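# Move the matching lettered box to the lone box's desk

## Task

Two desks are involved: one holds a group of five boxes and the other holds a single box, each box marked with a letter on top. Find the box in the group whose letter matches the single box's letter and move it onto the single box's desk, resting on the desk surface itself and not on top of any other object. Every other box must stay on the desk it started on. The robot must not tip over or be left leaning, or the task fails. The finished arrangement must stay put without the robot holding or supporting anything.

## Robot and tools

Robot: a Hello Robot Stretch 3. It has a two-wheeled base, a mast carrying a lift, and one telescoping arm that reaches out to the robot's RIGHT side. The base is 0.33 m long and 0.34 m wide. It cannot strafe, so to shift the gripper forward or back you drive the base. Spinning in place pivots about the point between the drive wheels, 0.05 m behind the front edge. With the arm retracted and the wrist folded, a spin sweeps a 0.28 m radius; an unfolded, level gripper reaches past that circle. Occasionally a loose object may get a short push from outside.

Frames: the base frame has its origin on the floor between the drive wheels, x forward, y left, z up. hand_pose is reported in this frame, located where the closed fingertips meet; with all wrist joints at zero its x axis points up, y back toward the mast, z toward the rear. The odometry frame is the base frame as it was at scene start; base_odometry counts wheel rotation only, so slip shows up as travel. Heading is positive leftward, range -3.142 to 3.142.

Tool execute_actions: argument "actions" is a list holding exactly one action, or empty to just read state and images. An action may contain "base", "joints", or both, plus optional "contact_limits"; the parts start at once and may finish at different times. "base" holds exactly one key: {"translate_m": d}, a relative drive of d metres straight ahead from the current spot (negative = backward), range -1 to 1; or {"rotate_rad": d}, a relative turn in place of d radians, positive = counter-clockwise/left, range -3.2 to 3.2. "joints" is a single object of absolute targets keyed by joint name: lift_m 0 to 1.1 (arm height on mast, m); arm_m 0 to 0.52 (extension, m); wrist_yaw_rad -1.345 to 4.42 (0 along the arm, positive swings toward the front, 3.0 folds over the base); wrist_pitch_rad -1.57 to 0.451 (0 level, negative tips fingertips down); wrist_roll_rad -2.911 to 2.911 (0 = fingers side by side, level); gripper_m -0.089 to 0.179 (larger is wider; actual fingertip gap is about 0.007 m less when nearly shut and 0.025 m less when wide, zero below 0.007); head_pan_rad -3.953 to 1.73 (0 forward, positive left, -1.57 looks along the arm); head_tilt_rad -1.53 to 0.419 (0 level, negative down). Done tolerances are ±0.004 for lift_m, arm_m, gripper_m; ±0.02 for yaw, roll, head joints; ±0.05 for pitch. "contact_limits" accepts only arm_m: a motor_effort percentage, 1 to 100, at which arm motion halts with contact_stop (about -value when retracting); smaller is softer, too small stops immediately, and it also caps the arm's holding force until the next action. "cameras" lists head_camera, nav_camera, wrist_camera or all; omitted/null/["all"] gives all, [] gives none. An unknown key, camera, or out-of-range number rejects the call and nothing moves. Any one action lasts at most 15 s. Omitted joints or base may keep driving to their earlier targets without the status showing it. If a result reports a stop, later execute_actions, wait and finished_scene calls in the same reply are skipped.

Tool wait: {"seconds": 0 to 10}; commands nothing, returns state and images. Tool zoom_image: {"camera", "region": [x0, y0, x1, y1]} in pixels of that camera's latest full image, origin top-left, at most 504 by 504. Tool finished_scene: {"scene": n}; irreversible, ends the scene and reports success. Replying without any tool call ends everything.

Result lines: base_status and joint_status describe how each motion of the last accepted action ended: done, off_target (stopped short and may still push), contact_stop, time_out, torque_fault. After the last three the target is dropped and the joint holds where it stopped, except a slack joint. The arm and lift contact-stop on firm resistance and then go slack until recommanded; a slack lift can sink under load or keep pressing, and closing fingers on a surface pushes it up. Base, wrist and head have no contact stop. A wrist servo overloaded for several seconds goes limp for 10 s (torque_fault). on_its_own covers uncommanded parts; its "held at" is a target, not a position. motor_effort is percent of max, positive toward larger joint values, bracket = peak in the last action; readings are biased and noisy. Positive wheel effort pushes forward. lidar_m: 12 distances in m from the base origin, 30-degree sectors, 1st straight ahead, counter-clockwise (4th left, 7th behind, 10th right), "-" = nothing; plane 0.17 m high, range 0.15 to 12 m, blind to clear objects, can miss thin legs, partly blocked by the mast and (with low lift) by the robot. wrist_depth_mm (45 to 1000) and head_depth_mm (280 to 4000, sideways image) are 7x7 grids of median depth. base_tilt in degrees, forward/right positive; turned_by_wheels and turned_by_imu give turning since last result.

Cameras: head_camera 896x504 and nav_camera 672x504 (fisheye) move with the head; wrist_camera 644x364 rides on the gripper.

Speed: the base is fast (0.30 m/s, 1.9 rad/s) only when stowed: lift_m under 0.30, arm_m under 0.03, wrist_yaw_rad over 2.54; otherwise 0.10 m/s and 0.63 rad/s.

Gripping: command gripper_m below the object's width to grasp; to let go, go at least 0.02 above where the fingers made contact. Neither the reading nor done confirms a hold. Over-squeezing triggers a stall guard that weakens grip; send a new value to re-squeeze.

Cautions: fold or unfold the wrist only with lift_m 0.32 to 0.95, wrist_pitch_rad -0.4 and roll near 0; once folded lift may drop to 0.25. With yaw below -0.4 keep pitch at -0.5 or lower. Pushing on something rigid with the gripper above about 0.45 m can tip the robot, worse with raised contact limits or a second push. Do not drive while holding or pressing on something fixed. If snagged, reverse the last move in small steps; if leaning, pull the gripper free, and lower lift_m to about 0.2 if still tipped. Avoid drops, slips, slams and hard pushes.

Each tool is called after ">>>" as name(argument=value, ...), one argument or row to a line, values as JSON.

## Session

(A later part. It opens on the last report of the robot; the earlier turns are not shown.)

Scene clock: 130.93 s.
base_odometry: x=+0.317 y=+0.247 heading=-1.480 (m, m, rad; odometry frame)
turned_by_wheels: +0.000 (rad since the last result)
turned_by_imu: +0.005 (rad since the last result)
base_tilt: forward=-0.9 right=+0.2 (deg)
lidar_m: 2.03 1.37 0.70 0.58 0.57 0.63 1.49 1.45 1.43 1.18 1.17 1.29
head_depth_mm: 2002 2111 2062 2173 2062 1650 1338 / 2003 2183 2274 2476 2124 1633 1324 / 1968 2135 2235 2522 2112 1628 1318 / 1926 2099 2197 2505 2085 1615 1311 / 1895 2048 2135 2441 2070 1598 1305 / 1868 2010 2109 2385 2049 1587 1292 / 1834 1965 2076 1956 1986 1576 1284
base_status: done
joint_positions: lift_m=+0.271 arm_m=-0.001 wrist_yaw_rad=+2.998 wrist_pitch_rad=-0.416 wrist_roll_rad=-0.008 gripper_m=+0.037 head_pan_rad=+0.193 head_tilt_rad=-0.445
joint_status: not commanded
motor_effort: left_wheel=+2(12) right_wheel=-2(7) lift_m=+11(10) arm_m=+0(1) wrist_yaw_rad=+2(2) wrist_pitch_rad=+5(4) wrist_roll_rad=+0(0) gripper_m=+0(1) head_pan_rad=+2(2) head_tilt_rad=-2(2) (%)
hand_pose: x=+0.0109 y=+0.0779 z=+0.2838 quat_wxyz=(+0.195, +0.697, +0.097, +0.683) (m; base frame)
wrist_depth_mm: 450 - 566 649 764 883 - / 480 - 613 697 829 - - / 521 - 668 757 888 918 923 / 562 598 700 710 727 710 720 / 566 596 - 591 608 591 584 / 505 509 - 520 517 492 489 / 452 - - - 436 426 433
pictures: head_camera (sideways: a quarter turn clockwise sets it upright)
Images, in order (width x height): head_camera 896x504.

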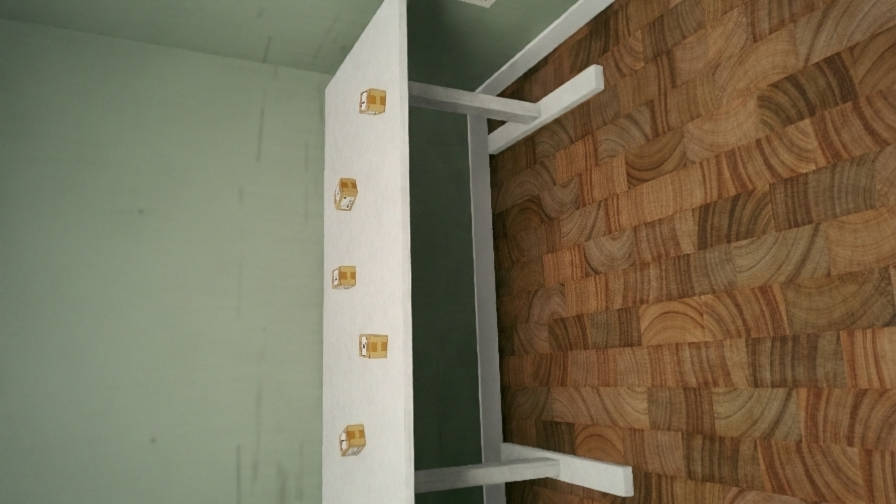

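>>> zoom_image(
  camera="head_camera",
  region=[320, 80, 400, 220],
)

>>> zoom_image(
  camera="head_camera",
  region=[320, 255, 400, 375],
)

>>> zoom_image(
  camera="head_camera",
  region=[320, 410, 390, 470],
)

Region (320, 80, 400, 220) of head_camera's 896x504 image, scaled by 3.600, with more detail than that image has; it fills the left 288 columns of this view, and the rest is white.

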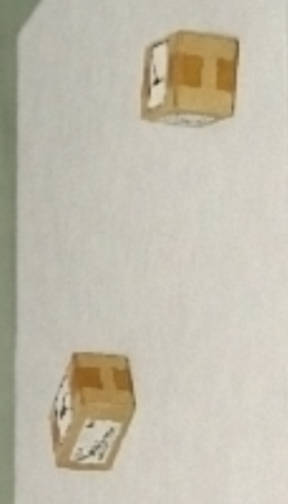

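Region (320, 255, 400, 375) of head_camera's 896x504 image, scaled by 4.200, with more detail than that image has.

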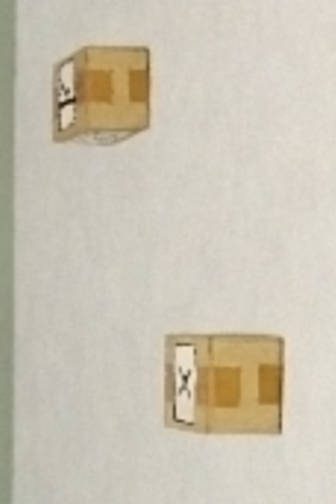

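Region (320, 410, 390, 470) of head_camera's 896x504 image, scaled by 7.200, with more detail than that image has; it fills the top 432 rows of this view, and the rest is white.

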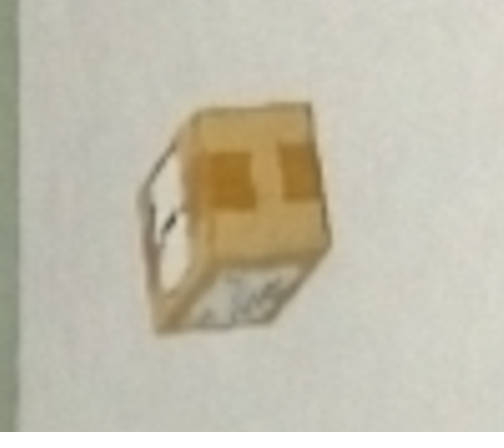

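>>> execute_actions(
  actions=[
    {"base": {"translate_m": 1.0}, "joints": {"head_pan_rad": 0.3, "head_tilt_rad": -0.7}},
  ],
  cameras=["head_camera", "nav_camera"],
)

Scene clock: 160.23 s.
base_odometry: x=+0.407 y=-0.749 heading=-1.480 (m, m, rad; odometry frame)
turned_by_wheels: +0.000 (rad since the last result)
turned_by_imu: +0.005 (rad since the last result)
base_tilt: forward=-0.9 right=+0.2 (deg)
lidar_m: 1.06 1.35 1.11 0.92 0.92 1.01 1.61 1.95 1.01 0.82 0.82 0.91
head_depth_mm: 1142 1284 1223 880 1434 1340 1177 / 1131 1278 1202 904 1537 1362 1169 / 1121 1263 1186 894 1530 1349 1162 / 1117 1254 1167 885 1522 1348 1154 / 1110 1243 1150 877 1509 1332 1149 / 1100 1239 1141 869 1499 1321 1137 / 1096 1228 1128 838 1481 1315 1130
base_status: done
joint_positions: lift_m=+0.271 arm_m=-0.001 wrist_yaw_rad=+2.998 wrist_pitch_rad=-0.416 wrist_roll_rad=-0.008 gripper_m=+0.037 head_pan_rad=+0.293 head_tilt_rad=-0.692
joint_status: all done
motor_effort: left_wheel=+1(11) right_wheel=-1(8) lift_m=+10(10) arm_m=-1(0) wrist_yaw_rad=+3(2) wrist_pitch_rad=+5(4) wrist_roll_rad=+0(0) gripper_m=+0(0) head_pan_rad=+2(11) head_tilt_rad=-3(16) (%)
hand_pose: x=+0.0109 y=+0.0779 z=+0.2838 quat_wxyz=(+0.195, +0.697, +0.097, +0.683) (m; base frame)
wrist_depth_mm: 722 - 904 - - - - / 764 - 990 - - - - / 820 - 922 925 915 940 905 / 718 702 716 727 715 719 717 / 593 591 - 594 610 582 577 / 500 510 - 516 510 493 497 / 461 - - - 428 428 430
pictures: head_camera (sideways: a quarter turn clockwise sets it upright), nav_camera (sideways: a quarter turn counterclockwise sets it upright)
Images, in order (width x height): head_camera 896x504, nav_camera 672x504.

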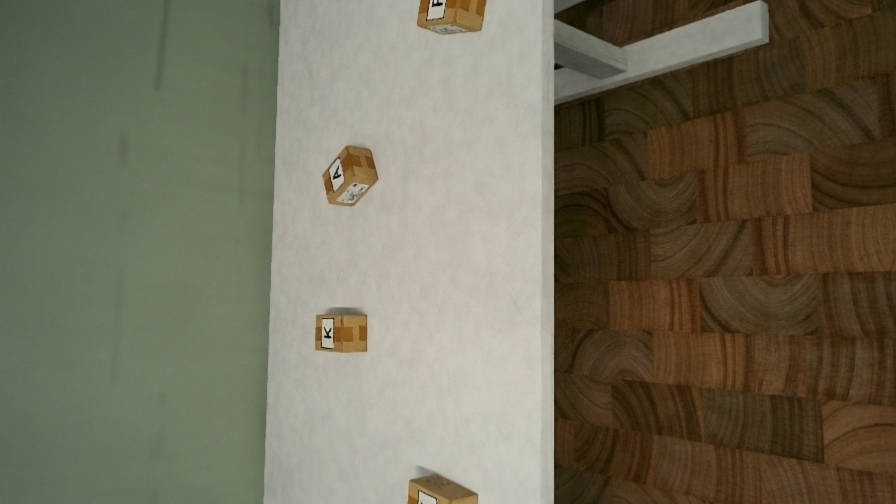

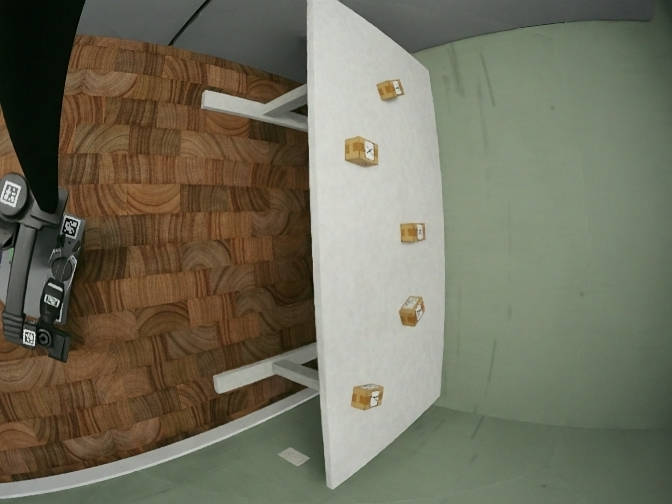

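>>> zoom_image(
  camera="head_camera",
  region=[300, 130, 400, 220],
)

Region (300, 130, 400, 220) of head_camera's 896x504 image, scaled by 5.040, with more detail than that image has; it fills the top 454 rows of this view, and the rest is white.

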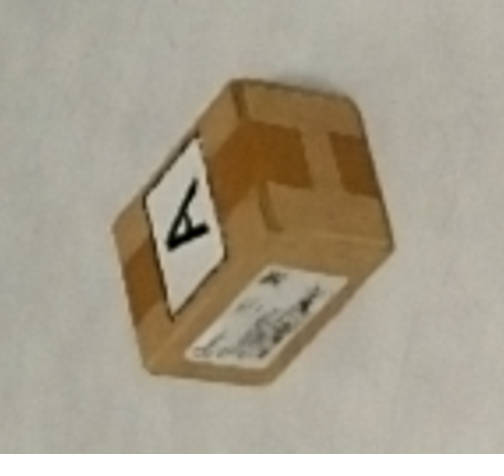

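>>> execute_actions(
  actions=[
    {"base": {"translate_m": 0.2}},
  ],
  cameras=[],
)

>>> execute_actions(
  actions=[
    {"base": {"rotate_rad": 1.92}, "joints": {"lift_m": 0.83, "head_pan_rad": -1.7, "head_tilt_rad": -0.75}},
  ],
  cameras=["head_camera"],
)

Scene clock: 222.07 s.
base_odometry: x=+0.426 y=-0.948 heading=-1.480 (m, m, rad; odometry frame)
turned_by_wheels: +0.000 (rad since the last result)
turned_by_imu: +0.001 (rad since the last result)
base_tilt: forward=-0.9 right=+0.2 (deg)
lidar_m: 0.87 1.16 1.01 1.00 0.99 1.09 1.74 1.79 0.92 0.76 0.75 0.83
head_depth_mm: 972 1099 1185 913 708 1242 1145 / 965 1090 1175 906 724 1271 1170 / 960 1081 1167 874 718 1261 1162 / 954 1075 1157 887 713 1253 1153 / 949 1068 1146 876 706 1245 1147 / 944 1060 1137 851 700 1234 1144 / 937 1052 1125 859 695 626 1136
base_status: done
joint_positions: lift_m=+0.271 arm_m=-0.001 wrist_yaw_rad=+2.998 wrist_pitch_rad=-0.416 wrist_roll_rad=-0.008 gripper_m=+0.037 head_pan_rad=+0.293 head_tilt_rad=-0.692
joint_status: not commanded
motor_effort: left_wheel=+0(11) right_wheel=-1(6) lift_m=+10(10) arm_m=+0(1) wrist_yaw_rad=+2(3) wrist_pitch_rad=+5(5) wrist_roll_rad=+0(0) gripper_m=+1(0) head_pan_rad=+2(2) head_tilt_rad=-2(3) (%)
hand_pose: x=+0.0109 y=+0.0779 z=+0.2838 quat_wxyz=(+0.195, +0.697, +0.097, +0.683) (m; base frame)
wrist_depth_mm: 765 - 993 - - - 983 / 815 - - - - - - / 859 - 919 915 908 918 895 / 713 722 719 721 719 713 717 / 593 589 - 586 608 584 586 / 503 508 - 521 514 501 495 / 449 - - - 431 430 432
pictures: none
No camera images: the call's "cameras" was empty. Leave "cameras" out to get every camera's image.

Scene clock: 228.00 s.
base_odometry: x=+0.426 y=-0.948 heading=+0.440 (m, m, rad; odometry frame)
turned_by_wheels: +1.920 (rad since the last result)
turned_by_imu: +1.928 (rad since the last result)
base_tilt: forward=-0.7 right=+0.3 (deg)
lidar_m: 0.99 1.03 1.44 2.60 1.04 0.78 0.75 0.79 0.86 1.16 1.01 1.02
head_depth_mm: 1002 1147 1109 857 695 - - / 993 1133 1096 848 694 - - / 980 1121 1079 841 688 - 1100 / 971 1103 1064 834 683 1332 - / 960 1093 1051 826 678 1333 - / 950 1080 1039 817 673 1303 1071 / 939 1066 1028 809 668 1231 1111
base_status: done
joint_positions: lift_m=+0.829 arm_m=+0.000 wrist_yaw_rad=+2.998 wrist_pitch_rad=-0.417 wrist_roll_rad=-0.008 gripper_m=+0.037 head_pan_rad=-1.693 head_tilt_rad=-0.741
joint_status: all done
motor_effort: left_wheel=-1(9) right_wheel=+2(10) lift_m=+36(39) arm_m=-1(0) wrist_yaw_rad=+3(3) wrist_pitch_rad=+5(5) wrist_roll_rad=+0(0) gripper_m=+1(1) head_pan_rad=-4(41) head_tilt_rad=-3(9) (%)
hand_pose: x=+0.0109 y=+0.0778 z=+0.8422 quat_wxyz=(+0.195, +0.697, +0.097, +0.683) (m; base frame)
wrist_depth_mm: - - - - - - - / - - - - - - - / - - - - - - - / - - - - - - - / - - - - - - - / - - - - - - - / 994 - - - - - -
pictures: head_camera (sideways: a quarter turn clockwise sets it upright)
Images, in order (width x height): head_camera 896x504.

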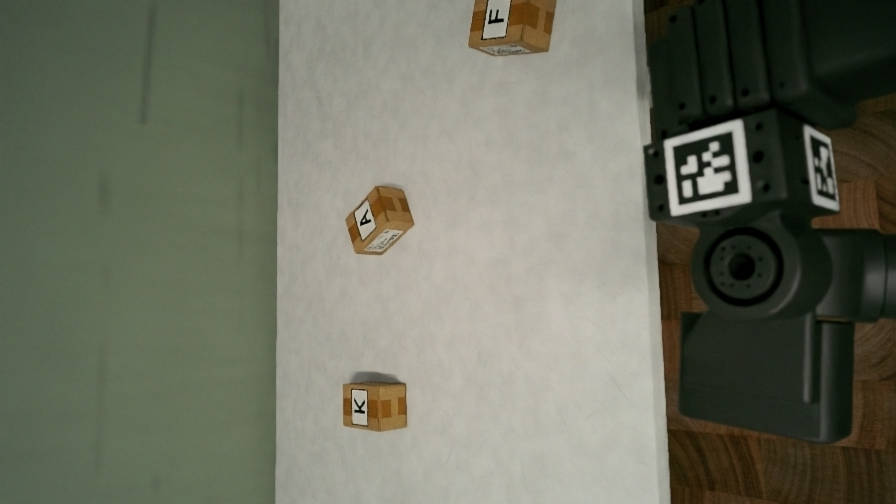

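>>> execute_actions(
  actions=[
    {"base": {"translate_m": -0.22}, "joints": {"wrist_yaw_rad": 0.45, "gripper_m": 0.16, "arm_m": 0.3, "head_pan_rad": -1.5}},
  ],
  cameras=["head_camera", "wrist_camera"],
)

Scene clock: 243.80 s.
base_odometry: x=+0.227 y=-1.042 heading=+0.440 (m, m, rad; odometry frame)
turned_by_wheels: +0.000 (rad since the last result)
turned_by_imu: -0.001 (rad since the last result)
base_tilt: forward=-0.8 right=+0.3 (deg)
lidar_m: 1.21 1.26 1.76 1.91 0.74 0.55 0.53 0.55 0.75 1.16 1.21 1.18
head_depth_mm: 939 1064 1109 889 - - - / 948 1071 1160 799 661 1230 1126 / 955 1085 1168 790 676 1264 1143 / 963 1092 1154 786 684 1253 1131 / 970 1101 1053 804 678 1271 1127 / 976 1108 1043 816 674 1267 1119 / 984 1120 1033 810 667 1279 1116
base_status: done
joint_positions: lift_m=+0.829 arm_m=+0.300 wrist_yaw_rad=+0.452 wrist_pitch_rad=-0.417 wrist_roll_rad=-0.008 gripper_m=+0.160 head_pan_rad=-1.507 head_tilt_rad=-0.741
joint_status: all done
motor_effort: left_wheel=-2(6) right_wheel=+2(4) lift_m=+36(37) arm_m=+3(2) wrist_yaw_rad=-3(5) wrist_pitch_rad=+5(5) wrist_roll_rad=+0(0) gripper_m=+0(82) head_pan_rad=+3(18) head_tilt_rad=-3(3) (%)
hand_pose: x=+0.0765 y=-0.6467 z=+0.8422 quat_wxyz=(+0.710, +0.298, -0.638, +0.013) (m; base frame)
wrist_depth_mm: 985 859 749 644 571 508 465 / 786 785 767 686 617 544 492 / 556 558 555 550 542 536 513 / 436 396 413 423 420 426 420 / 357 370 352 350 275 358 345 / 309 297 298 295 260 296 294 / - 258 259 257 255 252 251
pictures: head_camera (sideways: a quarter turn clockwise sets it upright), wrist_camera
Images, in order (width x height): head_camera 896x504, wrist_camera 644x364.

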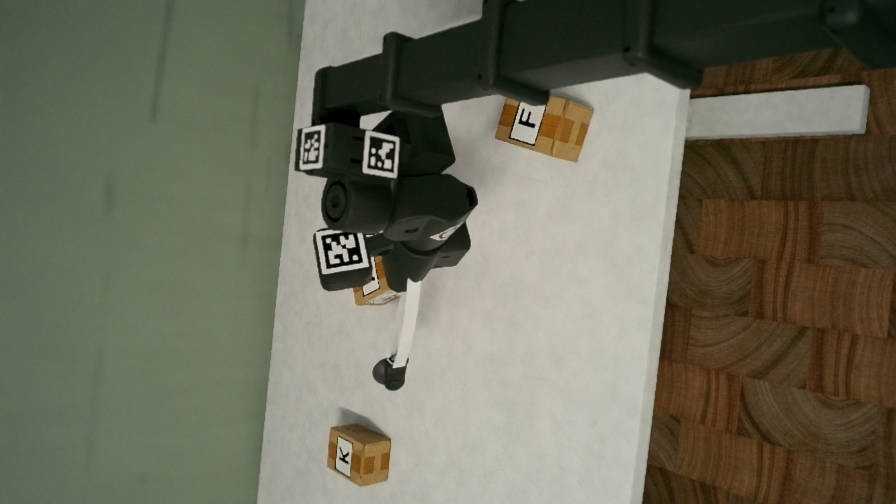

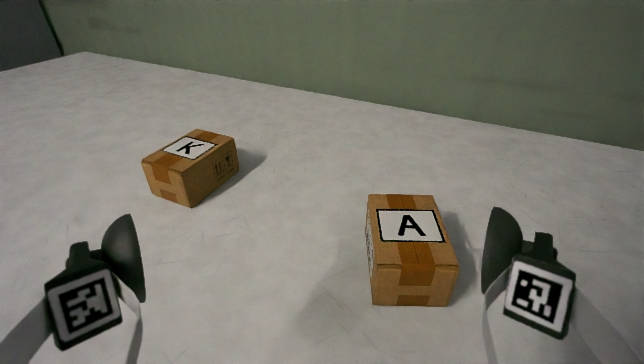

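>>> execute_actions(
  actions=[
    {"joints": {"wrist_yaw_rad": 0.34, "arm_m": 0.412, "lift_m": 0.79}},
  ],
  cameras=["wrist_camera"],
)

Scene clock: 263.23 s.
base_odometry: x=+0.227 y=-1.042 heading=+0.440 (m, m, rad; odometry frame)
turned_by_wheels: +0.000 (rad since the last result)
turned_by_imu: +0.000 (rad since the last result)
base_tilt: forward=-0.9 right=+0.2 (deg)
lidar_m: 1.21 1.27 1.76 1.91 0.74 0.55 0.53 0.55 0.75 1.16 1.21 1.18
head_depth_mm: 940 1067 1107 883 720 - - / 945 1072 1164 821 659 1233 1127 / 955 1080 - 818 676 1262 1138 / 964 1091 1159 812 684 1255 1136 / 970 1099 1078 824 678 1270 1133 / 978 1110 1045 819 673 1262 1121 / 984 1118 1031 809 667 1284 1113
base_status: not commanded
joint_positions: lift_m=+0.791 arm_m=+0.412 wrist_yaw_rad=+0.342 wrist_pitch_rad=-0.417 wrist_roll_rad=-0.008 gripper_m=+0.160 head_pan_rad=-1.507 head_tilt_rad=-0.741
joint_status: all done
motor_effort: left_wheel=-2(1) right_wheel=+2(2) lift_m=+10(33) arm_m=+4(5) wrist_yaw_rad=-2(7) wrist_pitch_rad=+5(5) wrist_roll_rad=+0(0) gripper_m=+1(1) head_pan_rad=+2(3) head_tilt_rad=-2(3) (%)
hand_pose: x=+0.0538 y=-0.7682 z=+0.8037 quat_wxyz=(+0.710, +0.262, -0.654, -0.026) (m; base frame)
wrist_depth_mm: 675 602 546 495 450 417 386 / 651 638 581 541 494 444 410 / 467 467 460 459 461 457 437 / 285 361 359 358 355 354 351 / 277 306 294 293 290 300 289 / - 249 248 186 248 248 245 / - 215 215 162 213 215 210
pictures: wrist_camera
Images, in order (width x height): wrist_camera 644x364.

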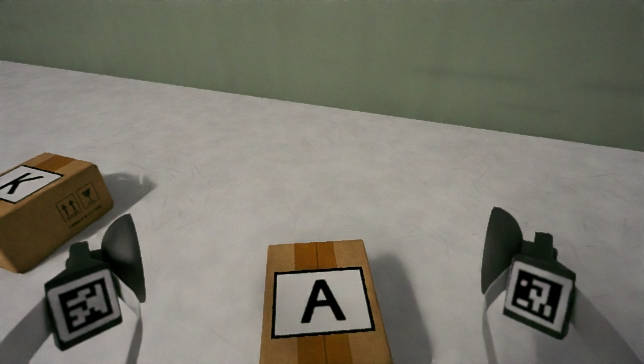

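>>> execute_actions(
  actions=[
    {"joints": {"lift_m": 0.723}},
  ],
  cameras=["wrist_camera"],
)

Scene clock: 268.87 s.
base_odometry: x=+0.227 y=-1.042 heading=+0.440 (m, m, rad; odometry frame)
turned_by_wheels: +0.000 (rad since the last result)
turned_by_imu: +0.000 (rad since the last result)
base_tilt: forward=-0.8 right=+0.3 (deg)
lidar_m: 1.21 1.26 1.76 1.90 0.74 0.55 0.53 0.55 0.75 1.16 1.21 1.18
head_depth_mm: 938 1066 1103 857 700 632 - / 946 1074 1101 879 - 1244 1121 / 956 1084 1129 788 676 1261 1139 / 962 1091 1106 805 683 1254 1135 / 967 1100 1051 823 678 1270 1127 / 974 1111 1043 819 674 1267 1122 / 983 1122 1032 809 668 1279 1116
base_status: not commanded
joint_positions: lift_m=+0.724 arm_m=+0.412 wrist_yaw_rad=+0.342 wrist_pitch_rad=-0.417 wrist_roll_rad=-0.008 gripper_m=+0.160 head_pan_rad=-1.507 head_tilt_rad=-0.741
joint_status: all done
motor_effort: left_wheel=-2(2) right_wheel=+2(2) lift_m=+10(10) arm_m=+4(4) wrist_yaw_rad=-3(2) wrist_pitch_rad=+5(5) wrist_roll_rad=+0(0) gripper_m=+1(0) head_pan_rad=+2(2) head_tilt_rad=-3(3) (%)
hand_pose: x=+0.0538 y=-0.7682 z=+0.7367 quat_wxyz=(+0.710, +0.262, -0.654, -0.026) (m; base frame)
wrist_depth_mm: 640 596 541 494 451 413 384 / 439 430 431 425 419 421 405 / 264 311 308 305 303 303 299 / 243 240 229 150 237 236 234 / 198 204 183 123 182 202 193 / - 167 157 108 112 165 164 / - 144 137 119 136 143 141
pictures: wrist_camera
Images, in order (width x height): wrist_camera 644x364.

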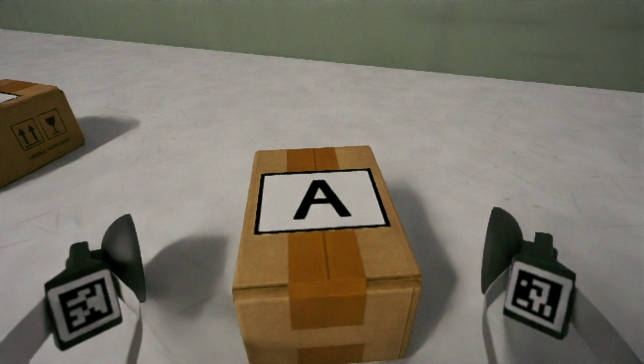

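>>> execute_actions(
  actions=[
    {"joints": {"gripper_m": 0.03}},
  ],
  cameras=["wrist_camera"],
)

Scene clock: 272.67 s.
base_odometry: x=+0.227 y=-1.042 heading=+0.440 (m, m, rad; odometry frame)
turned_by_wheels: +0.000 (rad since the last result)
turned_by_imu: +0.000 (rad since the last result)
base_tilt: forward=-0.8 right=+0.2 (deg)
lidar_m: 1.21 1.26 1.76 1.91 0.74 0.55 0.53 0.55 0.75 1.16 1.21 1.17
head_depth_mm: 943 1063 1109 857 700 632 - / 948 1072 1096 881 - 1241 1121 / 957 1082 1125 791 677 1264 1141 / 965 1090 1108 804 684 1251 1134 / 970 1101 1055 821 677 1278 1129 / 977 1113 1041 818 672 1263 1119 / 984 1122 1030 810 669 1282 1117
base_status: not commanded
joint_positions: lift_m=+0.724 arm_m=+0.412 wrist_yaw_rad=+0.339 wrist_pitch_rad=-0.409 wrist_roll_rad=-0.008 gripper_m=+0.031 head_pan_rad=-1.507 head_tilt_rad=-0.741
joint_status: all done
motor_effort: left_wheel=-1(2) right_wheel=+4(4) lift_m=+10(10) arm_m=+4(4) wrist_yaw_rad=+2(2) wrist_pitch_rad=+2(5) wrist_roll_rad=+0(0) gripper_m=-19(92) head_pan_rad=+2(2) head_tilt_rad=-3(3) (%)
hand_pose: x=+0.0535 y=-0.7693 z=+0.7385 quat_wxyz=(+0.710, +0.258, -0.655, -0.024) (m; base frame)
wrist_depth_mm: 651 598 533 489 452 413 385 / 453 446 447 442 437 430 405 / 264 317 317 315 312 308 309 / 248 247 235 154 242 241 241 / 202 201 131 126 185 197 197 / 170 172 108 109 110 170 167 / 147 143 125 119 139 145 145
pictures: wrist_camera
Images, in order (width x height): wrist_camera 644x364.

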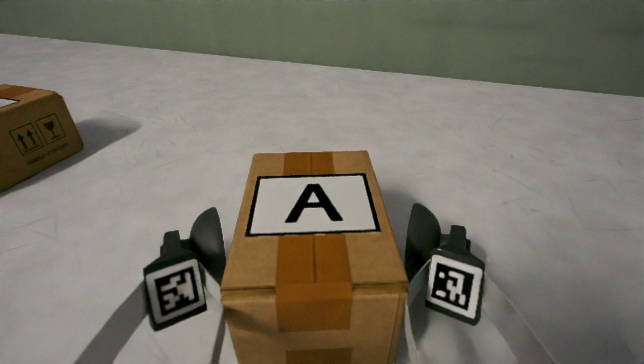

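>>> execute_actions(
  actions=[
    {"joints": {"gripper_m": 0.01, "lift_m": 0.77}},
  ],
  cameras=["wrist_camera"],
)

Scene clock: 277.40 s.
base_odometry: x=+0.227 y=-1.042 heading=+0.440 (m, m, rad; odometry frame)
turned_by_wheels: +0.000 (rad since the last result)
turned_by_imu: +0.000 (rad since the last result)
base_tilt: forward=-0.7 right=+0.3 (deg)
lidar_m: 1.21 1.26 1.76 1.90 0.74 0.55 0.53 0.55 0.75 1.16 1.21 1.17
head_depth_mm: 941 1063 1104 860 708 - - / 947 1073 1146 - 659 1233 1118 / 953 1081 1176 814 675 1257 1142 / 962 1089 1137 805 682 1251 1133 / 970 1101 1058 825 677 1272 1124 / 975 1111 1044 818 672 1265 1125 / 983 1120 1030 810 668 1283 1114
base_status: not commanded
joint_positions: lift_m=+0.769 arm_m=+0.412 wrist_yaw_rad=+0.339 wrist_pitch_rad=-0.423 wrist_roll_rad=-0.008 gripper_m=+0.014 head_pan_rad=-1.507 head_tilt_rad=-0.741
joint_status: gripper_m off_target (ended at +0.014, target +0.010); the others done
motor_effort: left_wheel=-2(3) right_wheel=+2(4) lift_m=+38(38) arm_m=+4(4) wrist_yaw_rad=+2(1) wrist_pitch_rad=+6(6) wrist_roll_rad=+1(0) gripper_m=-22(93) head_pan_rad=+2(2) head_tilt_rad=-3(3) (%)
hand_pose: x=+0.0529 y=-0.7677 z=+0.7809 quat_wxyz=(+0.709, +0.263, -0.653, -0.029) (m; base frame)
wrist_depth_mm: 676 600 545 495 450 420 388 / 569 567 565 517 486 442 411 / 408 407 406 403 396 398 391 / 272 316 315 314 312 313 311 / 263 260 260 194 267 256 254 / 222 225 113 113 114 219 218 / 193 186 112 112 180 189 189
pictures: wrist_camera
Images, in order (width x height): wrist_camera 644x364.

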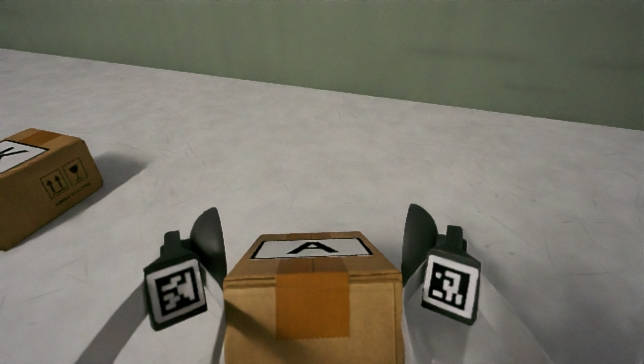

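>>> execute_actions(
  actions=[
    {"joints": {"lift_m": 0.724}},
  ],
  cameras=[],
)

>>> execute_actions(
  actions=[
    {"joints": {"gripper_m": 0.13}},
  ],
  cameras=["wrist_camera", "head_camera"],
)

Scene clock: 284.30 s.
base_odometry: x=+0.227 y=-1.042 heading=+0.440 (m, m, rad; odometry frame)
turned_by_wheels: +0.000 (rad since the last result)
turned_by_imu: +0.000 (rad since the last result)
base_tilt: forward=-0.8 right=+0.2 (deg)
lidar_m: 1.21 1.27 1.76 1.91 0.73 0.55 0.53 0.55 0.75 1.16 1.21 1.18
head_depth_mm: 943 1062 1108 857 699 632 - / 947 1073 1095 879 - 1237 1120 / 952 1083 1127 789 677 1261 1141 / 964 1092 1109 805 683 1255 1135 / 969 1105 1057 820 678 1272 1129 / 977 1110 1039 817 673 1264 1124 / 982 1119 1031 809 668 1279 1116
base_status: not commanded
joint_positions: lift_m=+0.725 arm_m=+0.412 wrist_yaw_rad=+0.339 wrist_pitch_rad=-0.411 wrist_roll_rad=-0.008 gripper_m=+0.023 head_pan_rad=-1.507 head_tilt_rad=-0.741
joint_status: all done
on_its_own: gripper_m is held at +0.022, not at your +0.010, by its stall guard, which is not easing now
motor_effort: left_wheel=-1(3) right_wheel=+3(2) lift_m=+8(32) arm_m=+4(3) wrist_yaw_rad=+1(1) wrist_pitch_rad=+3(6) wrist_roll_rad=+0(0) gripper_m=-20(19) head_pan_rad=+2(2) head_tilt_rad=-3(4) (%)
hand_pose: x=+0.0534 y=-0.7691 z=+0.7390 quat_wxyz=(+0.710, +0.259, -0.655, -0.025) (m; base frame)
wrist_depth_mm: 656 595 541 491 450 415 386 / 453 444 440 440 438 428 407 / 265 317 317 315 312 311 307 / 247 246 235 155 244 241 240 / 203 202 132 127 164 199 198 / 171 173 111 112 114 168 167 / 148 144 131 125 142 145 145
pictures: none
No camera images: the call's "cameras" was empty. Leave "cameras" out to get every camera's image.

Scene clock: 285.87 s.
base_odometry: x=+0.227 y=-1.042 heading=+0.440 (m, m, rad; odometry frame)
turned_by_wheels: +0.000 (rad since the last result)
turned_by_imu: +0.000 (rad since the last result)
base_tilt: forward=-0.8 right=+0.3 (deg)
lidar_m: 1.21 1.26 1.76 1.91 0.74 0.55 0.53 0.55 0.75 1.16 1.21 1.18
head_depth_mm: 939 1063 1107 856 699 632 - / 947 1074 1097 881 - 1241 1117 / 953 1081 1128 790 677 1261 1143 / 961 1094 1110 803 683 1257 1136 / 965 1099 1054 822 677 1268 1128 / 976 1110 1043 817 671 1262 1122 / 984 1120 1029 809 669 1280 1114
base_status: not commanded
joint_positions: lift_m=+0.725 arm_m=+0.412 wrist_yaw_rad=+0.339 wrist_pitch_rad=-0.414 wrist_roll_rad=-0.008 gripper_m=+0.130 head_pan_rad=-1.507 head_tilt_rad=-0.741
joint_status: all done
motor_effort: left_wheel=-2(1) right_wheel=+2(2) lift_m=+9(10) arm_m=+3(3) wrist_yaw_rad=+2(2) wrist_pitch_rad=+4(4) wrist_roll_rad=+0(1) gripper_m=+0(81) head_pan_rad=+2(2) head_tilt_rad=-3(3) (%)
hand_pose: x=+0.0532 y=-0.7687 z=+0.7382 quat_wxyz=(+0.710, +0.260, -0.654, -0.026) (m; base frame)
wrist_depth_mm: 651 588 539 492 450 417 387 / 447 438 436 430 429 422 401 / 265 314 311 311 311 307 301 / 245 244 233 153 240 238 238 / 201 207 184 125 190 204 196 / 172 - 113 112 158 - 167 / - 142 139 126 141 141 144
pictures: head_camera (sideways: a quarter turn clockwise sets it upright), wrist_camera
Images, in order (width x height): head_camera 896x504, wrist_camera 644x364.

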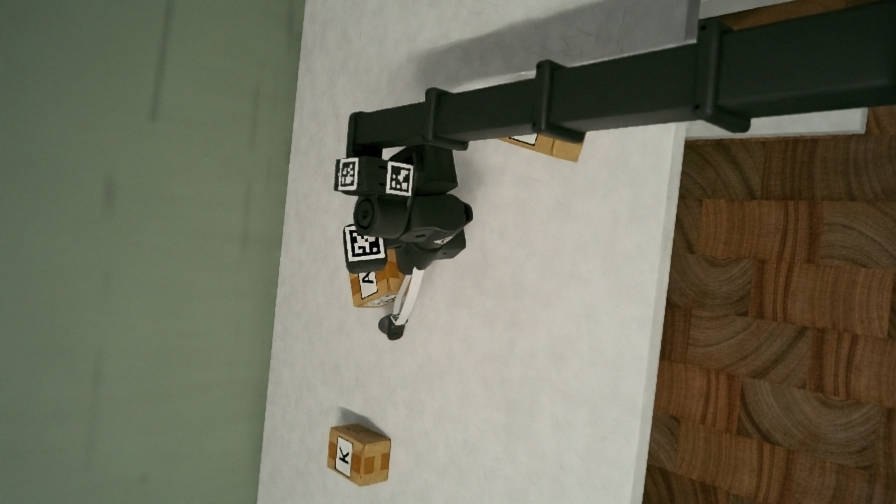

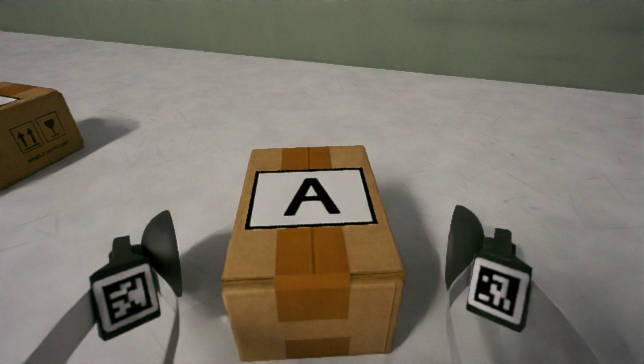

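>>> execute_actions(
  actions=[
    {"base": {"translate_m": 0.025}, "joints": {"lift_m": 0.86, "gripper_m": 0.15}},
  ],
  cameras=[],
)

>>> execute_actions(
  actions=[
    {"joints": {"wrist_pitch_rad": -0.9, "arm_m": 0.485}},
  ],
  cameras=["wrist_camera"],
)

Scene clock: 314.37 s.
base_odometry: x=+0.249 y=-1.031 heading=+0.440 (m, m, rad; odometry frame)
turned_by_wheels: +0.000 (rad since the last result)
turned_by_imu: +0.000 (rad since the last result)
base_tilt: forward=-0.8 right=+0.3 (deg)
lidar_m: 1.18 1.24 1.72 2.00 0.77 0.57 0.56 0.58 0.76 1.16 1.21 1.16
head_depth_mm: 940 1062 1149 - - 1249 1149 / 950 1053 - 824 666 1236 1125 / 956 1062 - 841 689 1256 1142 / 961 1073 1024 833 683 1255 1135 / 970 1104 1016 825 679 1271 1129 / 978 1111 1043 817 673 1263 1120 / 983 1123 1030 810 667 1285 1113
base_status: done
joint_positions: lift_m=+0.859 arm_m=+0.412 wrist_yaw_rad=+0.339 wrist_pitch_rad=-0.415 wrist_roll_rad=-0.008 gripper_m=+0.150 head_pan_rad=-1.507 head_tilt_rad=-0.741
joint_status: all done
motor_effort: left_wheel=-1(2) right_wheel=+2(9) lift_m=+36(39) arm_m=+4(3) wrist_yaw_rad=+1(1) wrist_pitch_rad=+4(5) wrist_roll_rad=+0(0) gripper_m=+1(76) head_pan_rad=+3(2) head_tilt_rad=-3(3) (%)
hand_pose: x=+0.0532 y=-0.7686 z=+0.8726 quat_wxyz=(+0.710, +0.261, -0.654, -0.026) (m; base frame)
wrist_depth_mm: 686 598 539 490 452 413 388 / 763 669 593 540 487 449 412 / 634 630 621 581 536 479 442 / 490 480 484 477 476 482 467 / 399 393 396 392 394 403 388 / 284 334 335 335 331 - 333 / 283 281 290 242 281 287 287
pictures: none
No camera images: the call's "cameras" was empty. Leave "cameras" out to get every camera's image.

Scene clock: 316.10 s.
base_odometry: x=+0.249 y=-1.031 heading=+0.440 (m, m, rad; odometry frame)
turned_by_wheels: +0.000 (rad since the last result)
turned_by_imu: +0.000 (rad since the last result)
base_tilt: forward=-0.8 right=+0.2 (deg)
lidar_m: 1.18 1.24 1.73 2.00 0.77 0.57 0.55 0.58 0.76 1.16 1.21 1.15
head_depth_mm: 942 1064 1153 - - 1249 1153 / 949 1037 1008 825 666 1235 1125 / 954 1044 1001 840 689 1261 1137 / 962 1081 1042 832 684 1254 1137 / 969 1099 1057 826 678 1269 1127 / 975 1107 1039 817 672 1269 1120 / 984 1119 1029 809 666 1288 1115
base_status: not commanded
joint_positions: lift_m=+0.859 arm_m=+0.485 wrist_yaw_rad=+0.339 wrist_pitch_rad=-0.907 wrist_roll_rad=-0.008 gripper_m=+0.150 head_pan_rad=-1.507 head_tilt_rad=-0.741
joint_status: all done
motor_effort: left_wheel=-1(1) right_wheel=+2(2) lift_m=+36(36) arm_m=+4(4) wrist_yaw_rad=+1(1) wrist_pitch_rad=+2(4) wrist_roll_rad=+0(0) gripper_m=+1(0) head_pan_rad=+3(2) head_tilt_rad=-3(3) (%)
hand_pose: x=+0.0246 y=-0.7606 z=+0.7813 quat_wxyz=(+0.681, +0.413, -0.571, -0.197) (m; base frame)
wrist_depth_mm: 322 326 326 325 320 324 326 / 276 293 294 293 294 295 296 / 264 270 269 267 269 269 270 / 246 249 244 192 248 248 248 / 230 234 226 178 230 234 230 / 217 215 212 165 215 - 215 / - 198 198 186 202 200 201
pictures: wrist_camera
Images, in order (width x height): wrist_camera 644x364.

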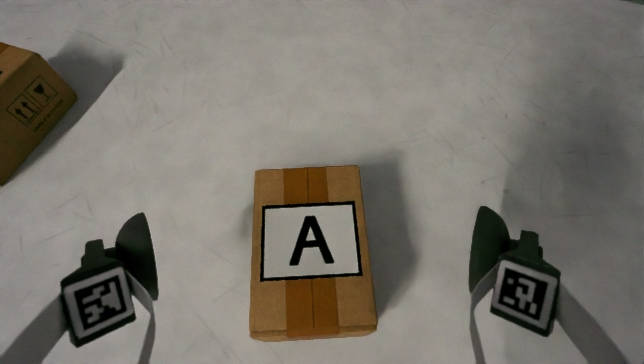

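>>> execute_actions(
  actions=[
    {"joints": {"lift_m": 0.814, "arm_m": 0.497, "gripper_m": 0.11}},
  ],
  cameras=[],
)

>>> execute_actions(
  actions=[
    {"joints": {"gripper_m": 0.025}},
  ],
  cameras=["wrist_camera"],
)

Scene clock: 324.10 s.
base_odometry: x=+0.249 y=-1.031 heading=+0.440 (m, m, rad; odometry frame)
turned_by_wheels: +0.000 (rad since the last result)
turned_by_imu: +0.000 (rad since the last result)
base_tilt: forward=-0.8 right=+0.2 (deg)
lidar_m: 1.19 1.24 1.72 2.00 0.77 0.57 0.56 0.58 0.76 1.16 1.21 1.16
head_depth_mm: 941 1065 1106 888 - - - / 948 1056 - 820 667 1238 1123 / 955 1064 1000 841 688 1261 1141 / 964 1093 1071 833 683 1248 1133 / 970 1104 1054 824 678 1269 1124 / 977 1112 1041 819 673 1266 1121 / 984 1120 1032 811 668 1283 1112
base_status: not commanded
joint_positions: lift_m=+0.815 arm_m=+0.497 wrist_yaw_rad=+0.339 wrist_pitch_rad=-0.907 wrist_roll_rad=-0.008 gripper_m=+0.110 head_pan_rad=-1.507 head_tilt_rad=-0.741
joint_status: all done
motor_effort: left_wheel=-1(1) right_wheel=+2(2) lift_m=+8(32) arm_m=+3(4) wrist_yaw_rad=+1(1) wrist_pitch_rad=+2(2) wrist_roll_rad=+0(0) gripper_m=+0(80) head_pan_rad=+2(2) head_tilt_rad=-3(3) (%)
hand_pose: x=+0.0246 y=-0.7726 z=+0.7368 quat_wxyz=(+0.681, +0.413, -0.571, -0.197) (m; base frame)
wrist_depth_mm: 259 258 260 261 261 260 260 / 236 235 235 236 236 236 236 / 214 216 214 216 216 216 215 / 199 198 146 142 200 199 198 / 183 187 133 131 184 184 184 / 172 - 123 122 169 173 172 / 163 158 116 115 158 160 162
pictures: none
No camera images: the call's "cameras" was empty. Leave "cameras" out to get every camera's image.

Scene clock: 325.43 s.
base_odometry: x=+0.249 y=-1.031 heading=+0.440 (m, m, rad; odometry frame)
turned_by_wheels: +0.000 (rad since the last result)
turned_by_imu: +0.000 (rad since the last result)
base_tilt: forward=-0.9 right=+0.2 (deg)
lidar_m: 1.19 1.24 1.72 2.00 0.77 0.57 0.56 0.58 0.76 1.16 1.21 1.16
head_depth_mm: 939 1065 1107 885 - - - / 949 1057 - 823 667 1240 1121 / 955 1062 998 840 689 1256 1139 / 964 1093 1069 831 683 1255 1133 / 971 1103 1056 825 678 1272 1130 / 979 1110 1041 817 673 1263 1122 / 986 1119 1031 810 667 1282 1115
base_status: not commanded
joint_positions: lift_m=+0.815 arm_m=+0.497 wrist_yaw_rad=+0.339 wrist_pitch_rad=-0.893 wrist_roll_rad=-0.008 gripper_m=+0.026 head_pan_rad=-1.507 head_tilt_rad=-0.741
joint_status: all done
motor_effort: left_wheel=-3(3) right_wheel=+5(5) lift_m=+8(8) arm_m=+4(3) wrist_yaw_rad=+1(2) wrist_pitch_rad=-2(2) wrist_roll_rad=+0(0) gripper_m=-15(90) head_pan_rad=+3(2) head_tilt_rad=-3(4) (%)
hand_pose: x=+0.0256 y=-0.7755 z=+0.7388 quat_wxyz=(+0.683, +0.409, -0.574, -0.192) (m; base frame)
wrist_depth_mm: 265 266 268 267 268 268 267 / 240 242 241 240 242 241 242 / 220 220 220 219 218 220 220 / 202 203 196 145 201 201 202 / 187 186 136 134 187 186 187 / 173 174 124 124 125 173 174 / 162 162 159 117 159 163 163
pictures: wrist_camera
Images, in order (width x height): wrist_camera 644x364.

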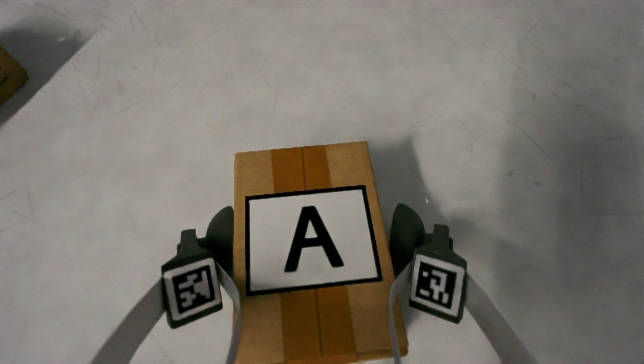

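>>> execute_actions(
  actions=[
    {"joints": {"gripper_m": 0.012}},
  ],
  cameras=[],
)

>>> execute_actions(
  actions=[
    {"joints": {"lift_m": 0.86}},
  ],
  cameras=["wrist_camera"],
)

Scene clock: 329.37 s.
base_odometry: x=+0.249 y=-1.031 heading=+0.440 (m, m, rad; odometry frame)
turned_by_wheels: +0.000 (rad since the last result)
turned_by_imu: +0.000 (rad since the last result)
base_tilt: forward=-0.8 right=+0.3 (deg)
lidar_m: 1.19 1.24 1.72 2.00 0.77 0.57 0.56 0.58 0.76 1.16 1.21 1.16
head_depth_mm: 938 1062 1108 886 - - - / 949 1058 - 821 668 1238 1126 / 955 1063 1001 842 689 1261 1137 / 963 1091 1069 832 683 1252 1133 / 973 1098 1056 827 678 1271 1128 / 977 1112 1042 818 672 1264 1122 / 983 1123 1032 810 667 1281 1117
base_status: not commanded
joint_positions: lift_m=+0.815 arm_m=+0.497 wrist_yaw_rad=+0.339 wrist_pitch_rad=-0.893 wrist_roll_rad=-0.008 gripper_m=+0.013 head_pan_rad=-1.507 head_tilt_rad=-0.741
joint_status: all done
motor_effort: left_wheel=-3(2) right_wheel=+5(5) lift_m=+8(8) arm_m=+4(3) wrist_yaw_rad=+2(2) wrist_pitch_rad=-2(2) wrist_roll_rad=+0(0) gripper_m=-19(72) head_pan_rad=+3(2) head_tilt_rad=-3(4) (%)
hand_pose: x=+0.0256 y=-0.7755 z=+0.7388 quat_wxyz=(+0.683, +0.409, -0.574, -0.192) (m; base frame)
wrist_depth_mm: 267 268 266 265 268 266 266 / 240 242 241 241 241 242 242 / 218 220 220 220 220 220 220 / 201 202 194 145 201 202 202 / 186 186 136 133 186 187 187 / 173 174 125 124 125 174 175 / 162 163 158 117 158 162 162
pictures: none
No camera images: the call's "cameras" was empty. Leave "cameras" out to get every camera's image.

Scene clock: 330.60 s.
base_odometry: x=+0.249 y=-1.031 heading=+0.440 (m, m, rad; odometry frame)
turned_by_wheels: +0.000 (rad since the last result)
turned_by_imu: +0.000 (rad since the last result)
base_tilt: forward=-0.9 right=+0.3 (deg)
lidar_m: 1.18 1.24 1.72 1.99 0.77 0.57 0.55 0.58 0.76 1.16 1.21 1.16
head_depth_mm: 938 1064 1150 - - 1248 1150 / 950 1040 1045 832 668 1230 1122 / 954 1039 999 841 686 1262 1141 / 961 1084 1010 833 682 1253 1131 / 971 1106 1054 823 678 1273 1125 / 976 1113 1040 819 673 1258 1120 / 984 1117 1030 810 667 1282 1116
base_status: not commanded
joint_positions: lift_m=+0.859 arm_m=+0.497 wrist_yaw_rad=+0.339 wrist_pitch_rad=-0.913 wrist_roll_rad=-0.008 gripper_m=+0.013 head_pan_rad=-1.507 head_tilt_rad=-0.741
joint_status: all done
motor_effort: left_wheel=-3(4) right_wheel=+2(5) lift_m=+37(38) arm_m=+4(4) wrist_yaw_rad=+1(1) wrist_pitch_rad=+4(4) wrist_roll_rad=+0(0) gripper_m=-18(19) head_pan_rad=+3(2) head_tilt_rad=-3(3) (%)
hand_pose: x=+0.0241 y=-0.7714 z=+0.7804 quat_wxyz=(+0.681, +0.415, -0.570, -0.199) (m; base frame)
wrist_depth_mm: 318 320 318 321 320 322 324 / 289 289 290 291 292 291 290 / 263 265 267 266 267 267 266 / 248 246 239 144 248 244 246 / 227 229 135 134 233 229 229 / 213 214 125 125 126 214 215 / 200 200 120 117 197 201 200
pictures: wrist_camera
Images, in order (width x height): wrist_camera 644x364.

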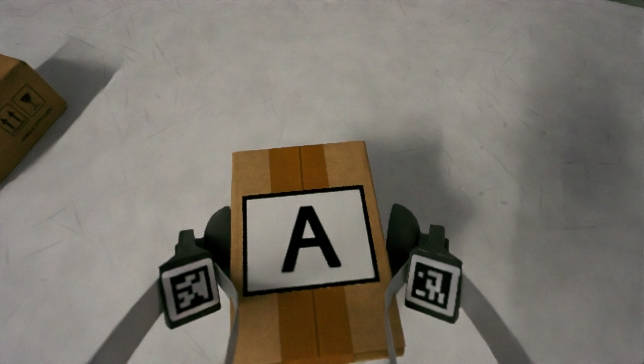

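>>> execute_actions(
  actions=[
    {"base": {"rotate_rad": 1.13}, "joints": {"arm_m": 0.0, "wrist_pitch_rad": -0.4, "wrist_yaw_rad": 2.62, "head_pan_rad": -0.3, "head_tilt_rad": -0.9}},
  ],
  cameras=["wrist_camera", "nav_camera"],
)

Scene clock: 347.37 s.
base_odometry: x=+0.249 y=-1.031 heading=+1.570 (m, m, rad; odometry frame)
turned_by_wheels: +1.130 (rad since the last result)
turned_by_imu: +1.136 (rad since the last result)
base_tilt: forward=-0.8 right=+0.2 (deg)
lidar_m: 1.92 1.50 0.71 0.56 0.56 0.60 0.76 1.16 1.16 1.17 1.18 1.28
head_depth_mm: 1145 1275 1419 1583 1433 1253 1115 / 1257 1404 1611 1657 1416 1248 1111 / 1387 1566 1811 1643 1411 1233 1114 / 1552 1773 1893 1634 1404 1229 1094 / 1784 2108 1928 1614 1386 1223 1089 / 2598 2339 1902 1602 1386 1219 319 / 2416 2337 1887 1589 1374 1203 315
base_status: done
joint_positions: lift_m=+0.859 arm_m=+0.000 wrist_yaw_rad=+2.617 wrist_pitch_rad=-0.429 wrist_roll_rad=-0.008 gripper_m=+0.013 head_pan_rad=-0.307 head_tilt_rad=-0.889
joint_status: all done
motor_effort: left_wheel=-1(8) right_wheel=+2(14) lift_m=+37(37) arm_m=-3(5) wrist_yaw_rad=+3(6) wrist_pitch_rad=+8(9) wrist_roll_rad=+0(0) gripper_m=-19(19) head_pan_rad=+2(40) head_tilt_rad=-3(15) (%)
hand_pose: x=+0.0904 y=+0.0477 z=+0.8696 quat_wxyz=(+0.325, +0.703, -0.032, +0.631) (m; base frame)
wrist_depth_mm: 497 581 736 - - - - / 512 609 781 - - - - / 532 650 846 - - - - / 561 685 790 144 - - - / 590 710 135 133 - - - / 629 742 124 124 127 - - / - 872 120 117 - - -
pictures: nav_camera (sideways: a quarter turn counterclockwise sets it upright), wrist_camera
Images, in order (width x height): nav_camera 672x504, wrist_camera 644x364.

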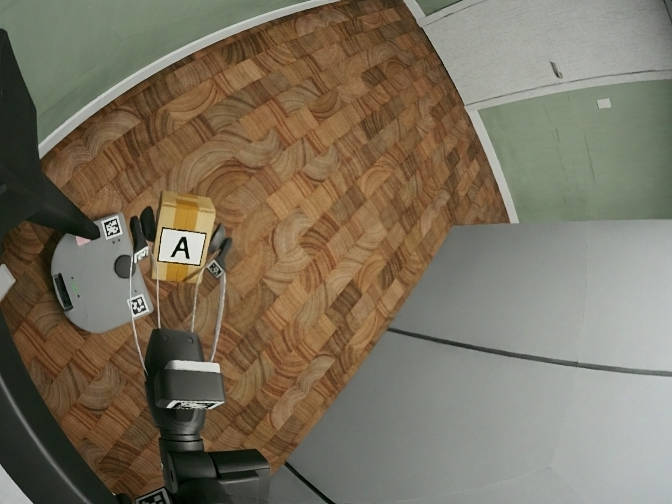

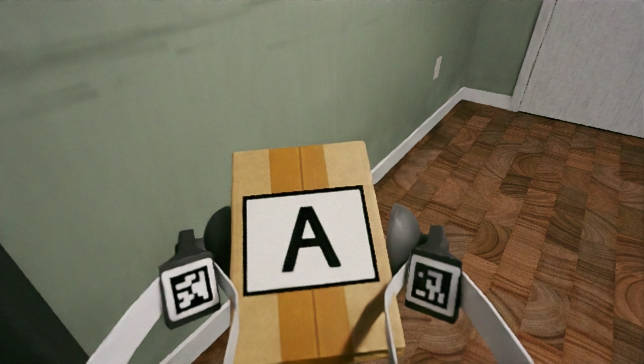

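>>> execute_actions(
  actions=[
    {"base": {"translate_m": 0.5}, "joints": {"lift_m": 0.285}},
  ],
  cameras=["nav_camera"],
)

>>> execute_actions(
  actions=[
    {"base": {"translate_m": 1.0}},
  ],
  cameras=["nav_camera"],
)

Scene clock: 357.27 s.
base_odometry: x=+0.250 y=-0.531 heading=+1.570 (m, m, rad; odometry frame)
turned_by_wheels: +0.000 (rad since the last result)
turned_by_imu: +0.002 (rad since the last result)
base_tilt: forward=-0.8 right=+0.2 (deg)
lidar_m: 2.16 2.02 0.97 0.76 0.76 0.82 1.23 1.62 1.25 1.00 0.99 1.07
head_depth_mm: 952 1055 1183 1354 1412 1253 1109 / 1045 1164 1330 1526 1428 1248 1110 / 1150 1311 1504 1616 1411 1241 1103 / 1291 1493 1749 1628 1402 1231 1092 / 2322 2370 1923 1616 1390 1225 1091 / 2139 2275 1909 1597 1380 1214 1084 / 1983 2181 1893 1592 1373 1205 1071
base_status: done
joint_positions: lift_m=+0.286 arm_m=+0.000 wrist_yaw_rad=+2.618 wrist_pitch_rad=-0.429 wrist_roll_rad=-0.008 gripper_m=+0.013 head_pan_rad=-0.307 head_tilt_rad=-0.890
joint_status: all done
motor_effort: left_wheel=-2(10) right_wheel=+2(9) lift_m=+10(34) arm_m=-3(3) wrist_yaw_rad=+3(3) wrist_pitch_rad=+8(8) wrist_roll_rad=+1(0) gripper_m=-19(19) head_pan_rad=+2(2) head_tilt_rad=-4(3) (%)
hand_pose: x=+0.0904 y=+0.0477 z=+0.2960 quat_wxyz=(+0.325, +0.703, -0.032, +0.631) (m; base frame)
wrist_depth_mm: 659 768 946 - - - - / 669 807 - - - - - / 711 826 923 928 922 939 932 / 707 735 668 145 730 717 718 / 603 615 136 133 627 597 593 / 523 514 124 124 127 505 500 / - - 117 117 426 446 446
pictures: nav_camera (sideways: a quarter turn counterclockwise sets it upright)
Images, in order (width x height): nav_camera 672x504.

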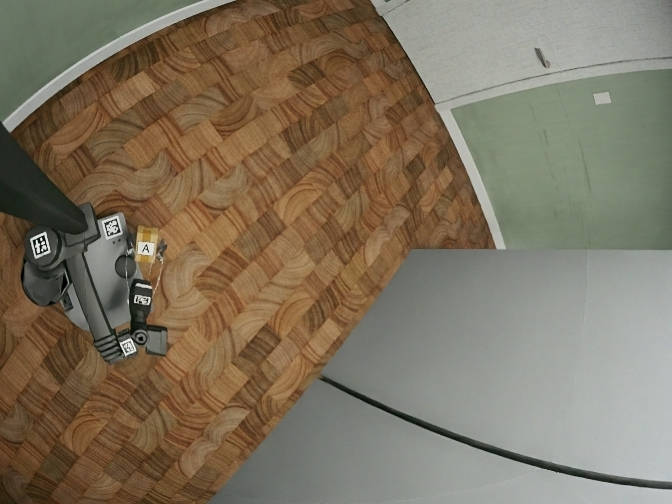

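Scene clock: 362.30 s.
base_odometry: x=+0.251 y=+0.469 heading=+1.570 (m, m, rad; odometry frame)
turned_by_wheels: +0.000 (rad since the last result)
turned_by_imu: +0.005 (rad since the last result)
base_tilt: forward=-0.8 right=+0.2 (deg)
lidar_m: 1.24 1.20 1.31 1.16 1.15 1.25 1.89 1.58 0.75 0.60 0.59 0.64
head_depth_mm: 1942 2328 2008 803 921 1094 1113 / 1725 2127 1988 1656 1113 1220 1105 / 1556 1868 1961 1640 1415 1242 1101 / 1426 1672 1882 1624 1396 1225 1096 / 1308 1516 1777 1615 1392 1226 1093 / 1210 1383 1620 1595 1382 1211 1080 / 1123 1279 1475 1581 1368 1206 1073
base_status: done
joint_positions: lift_m=+0.286 arm_m=+0.000 wrist_yaw_rad=+2.618 wrist_pitch_rad=-0.429 wrist_roll_rad=-0.008 gripper_m=+0.013 head_pan_rad=-0.307 head_tilt_rad=-0.890
joint_status: not commanded
motor_effort: left_wheel=-1(6) right_wheel=+2(10) lift_m=+10(10) arm_m=-4(3) wrist_yaw_rad=+3(3) wrist_pitch_rad=+8(8) wrist_roll_rad=+0(0) gripper_m=-19(18) head_pan_rad=+2(3) head_tilt_rad=-2(3) (%)
hand_pose: x=+0.0903 y=+0.0477 z=+0.2960 quat_wxyz=(+0.325, +0.703, -0.032, +0.631) (m; base frame)
wrist_depth_mm: 948 - - - - - 903 / 977 - - - - - 962 / 953 951 972 941 943 917 932 / 748 737 666 144 729 730 723 / 604 612 136 134 625 597 598 / 517 508 124 124 126 505 505 / - - 117 117 423 438 444
pictures: nav_camera (sideways: a quarter turn counterclockwise sets it upright)
Images, in order (width x height): nav_camera 672x504.

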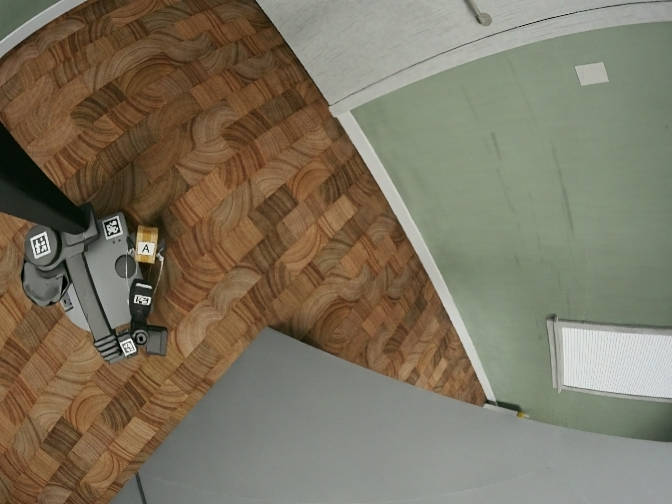

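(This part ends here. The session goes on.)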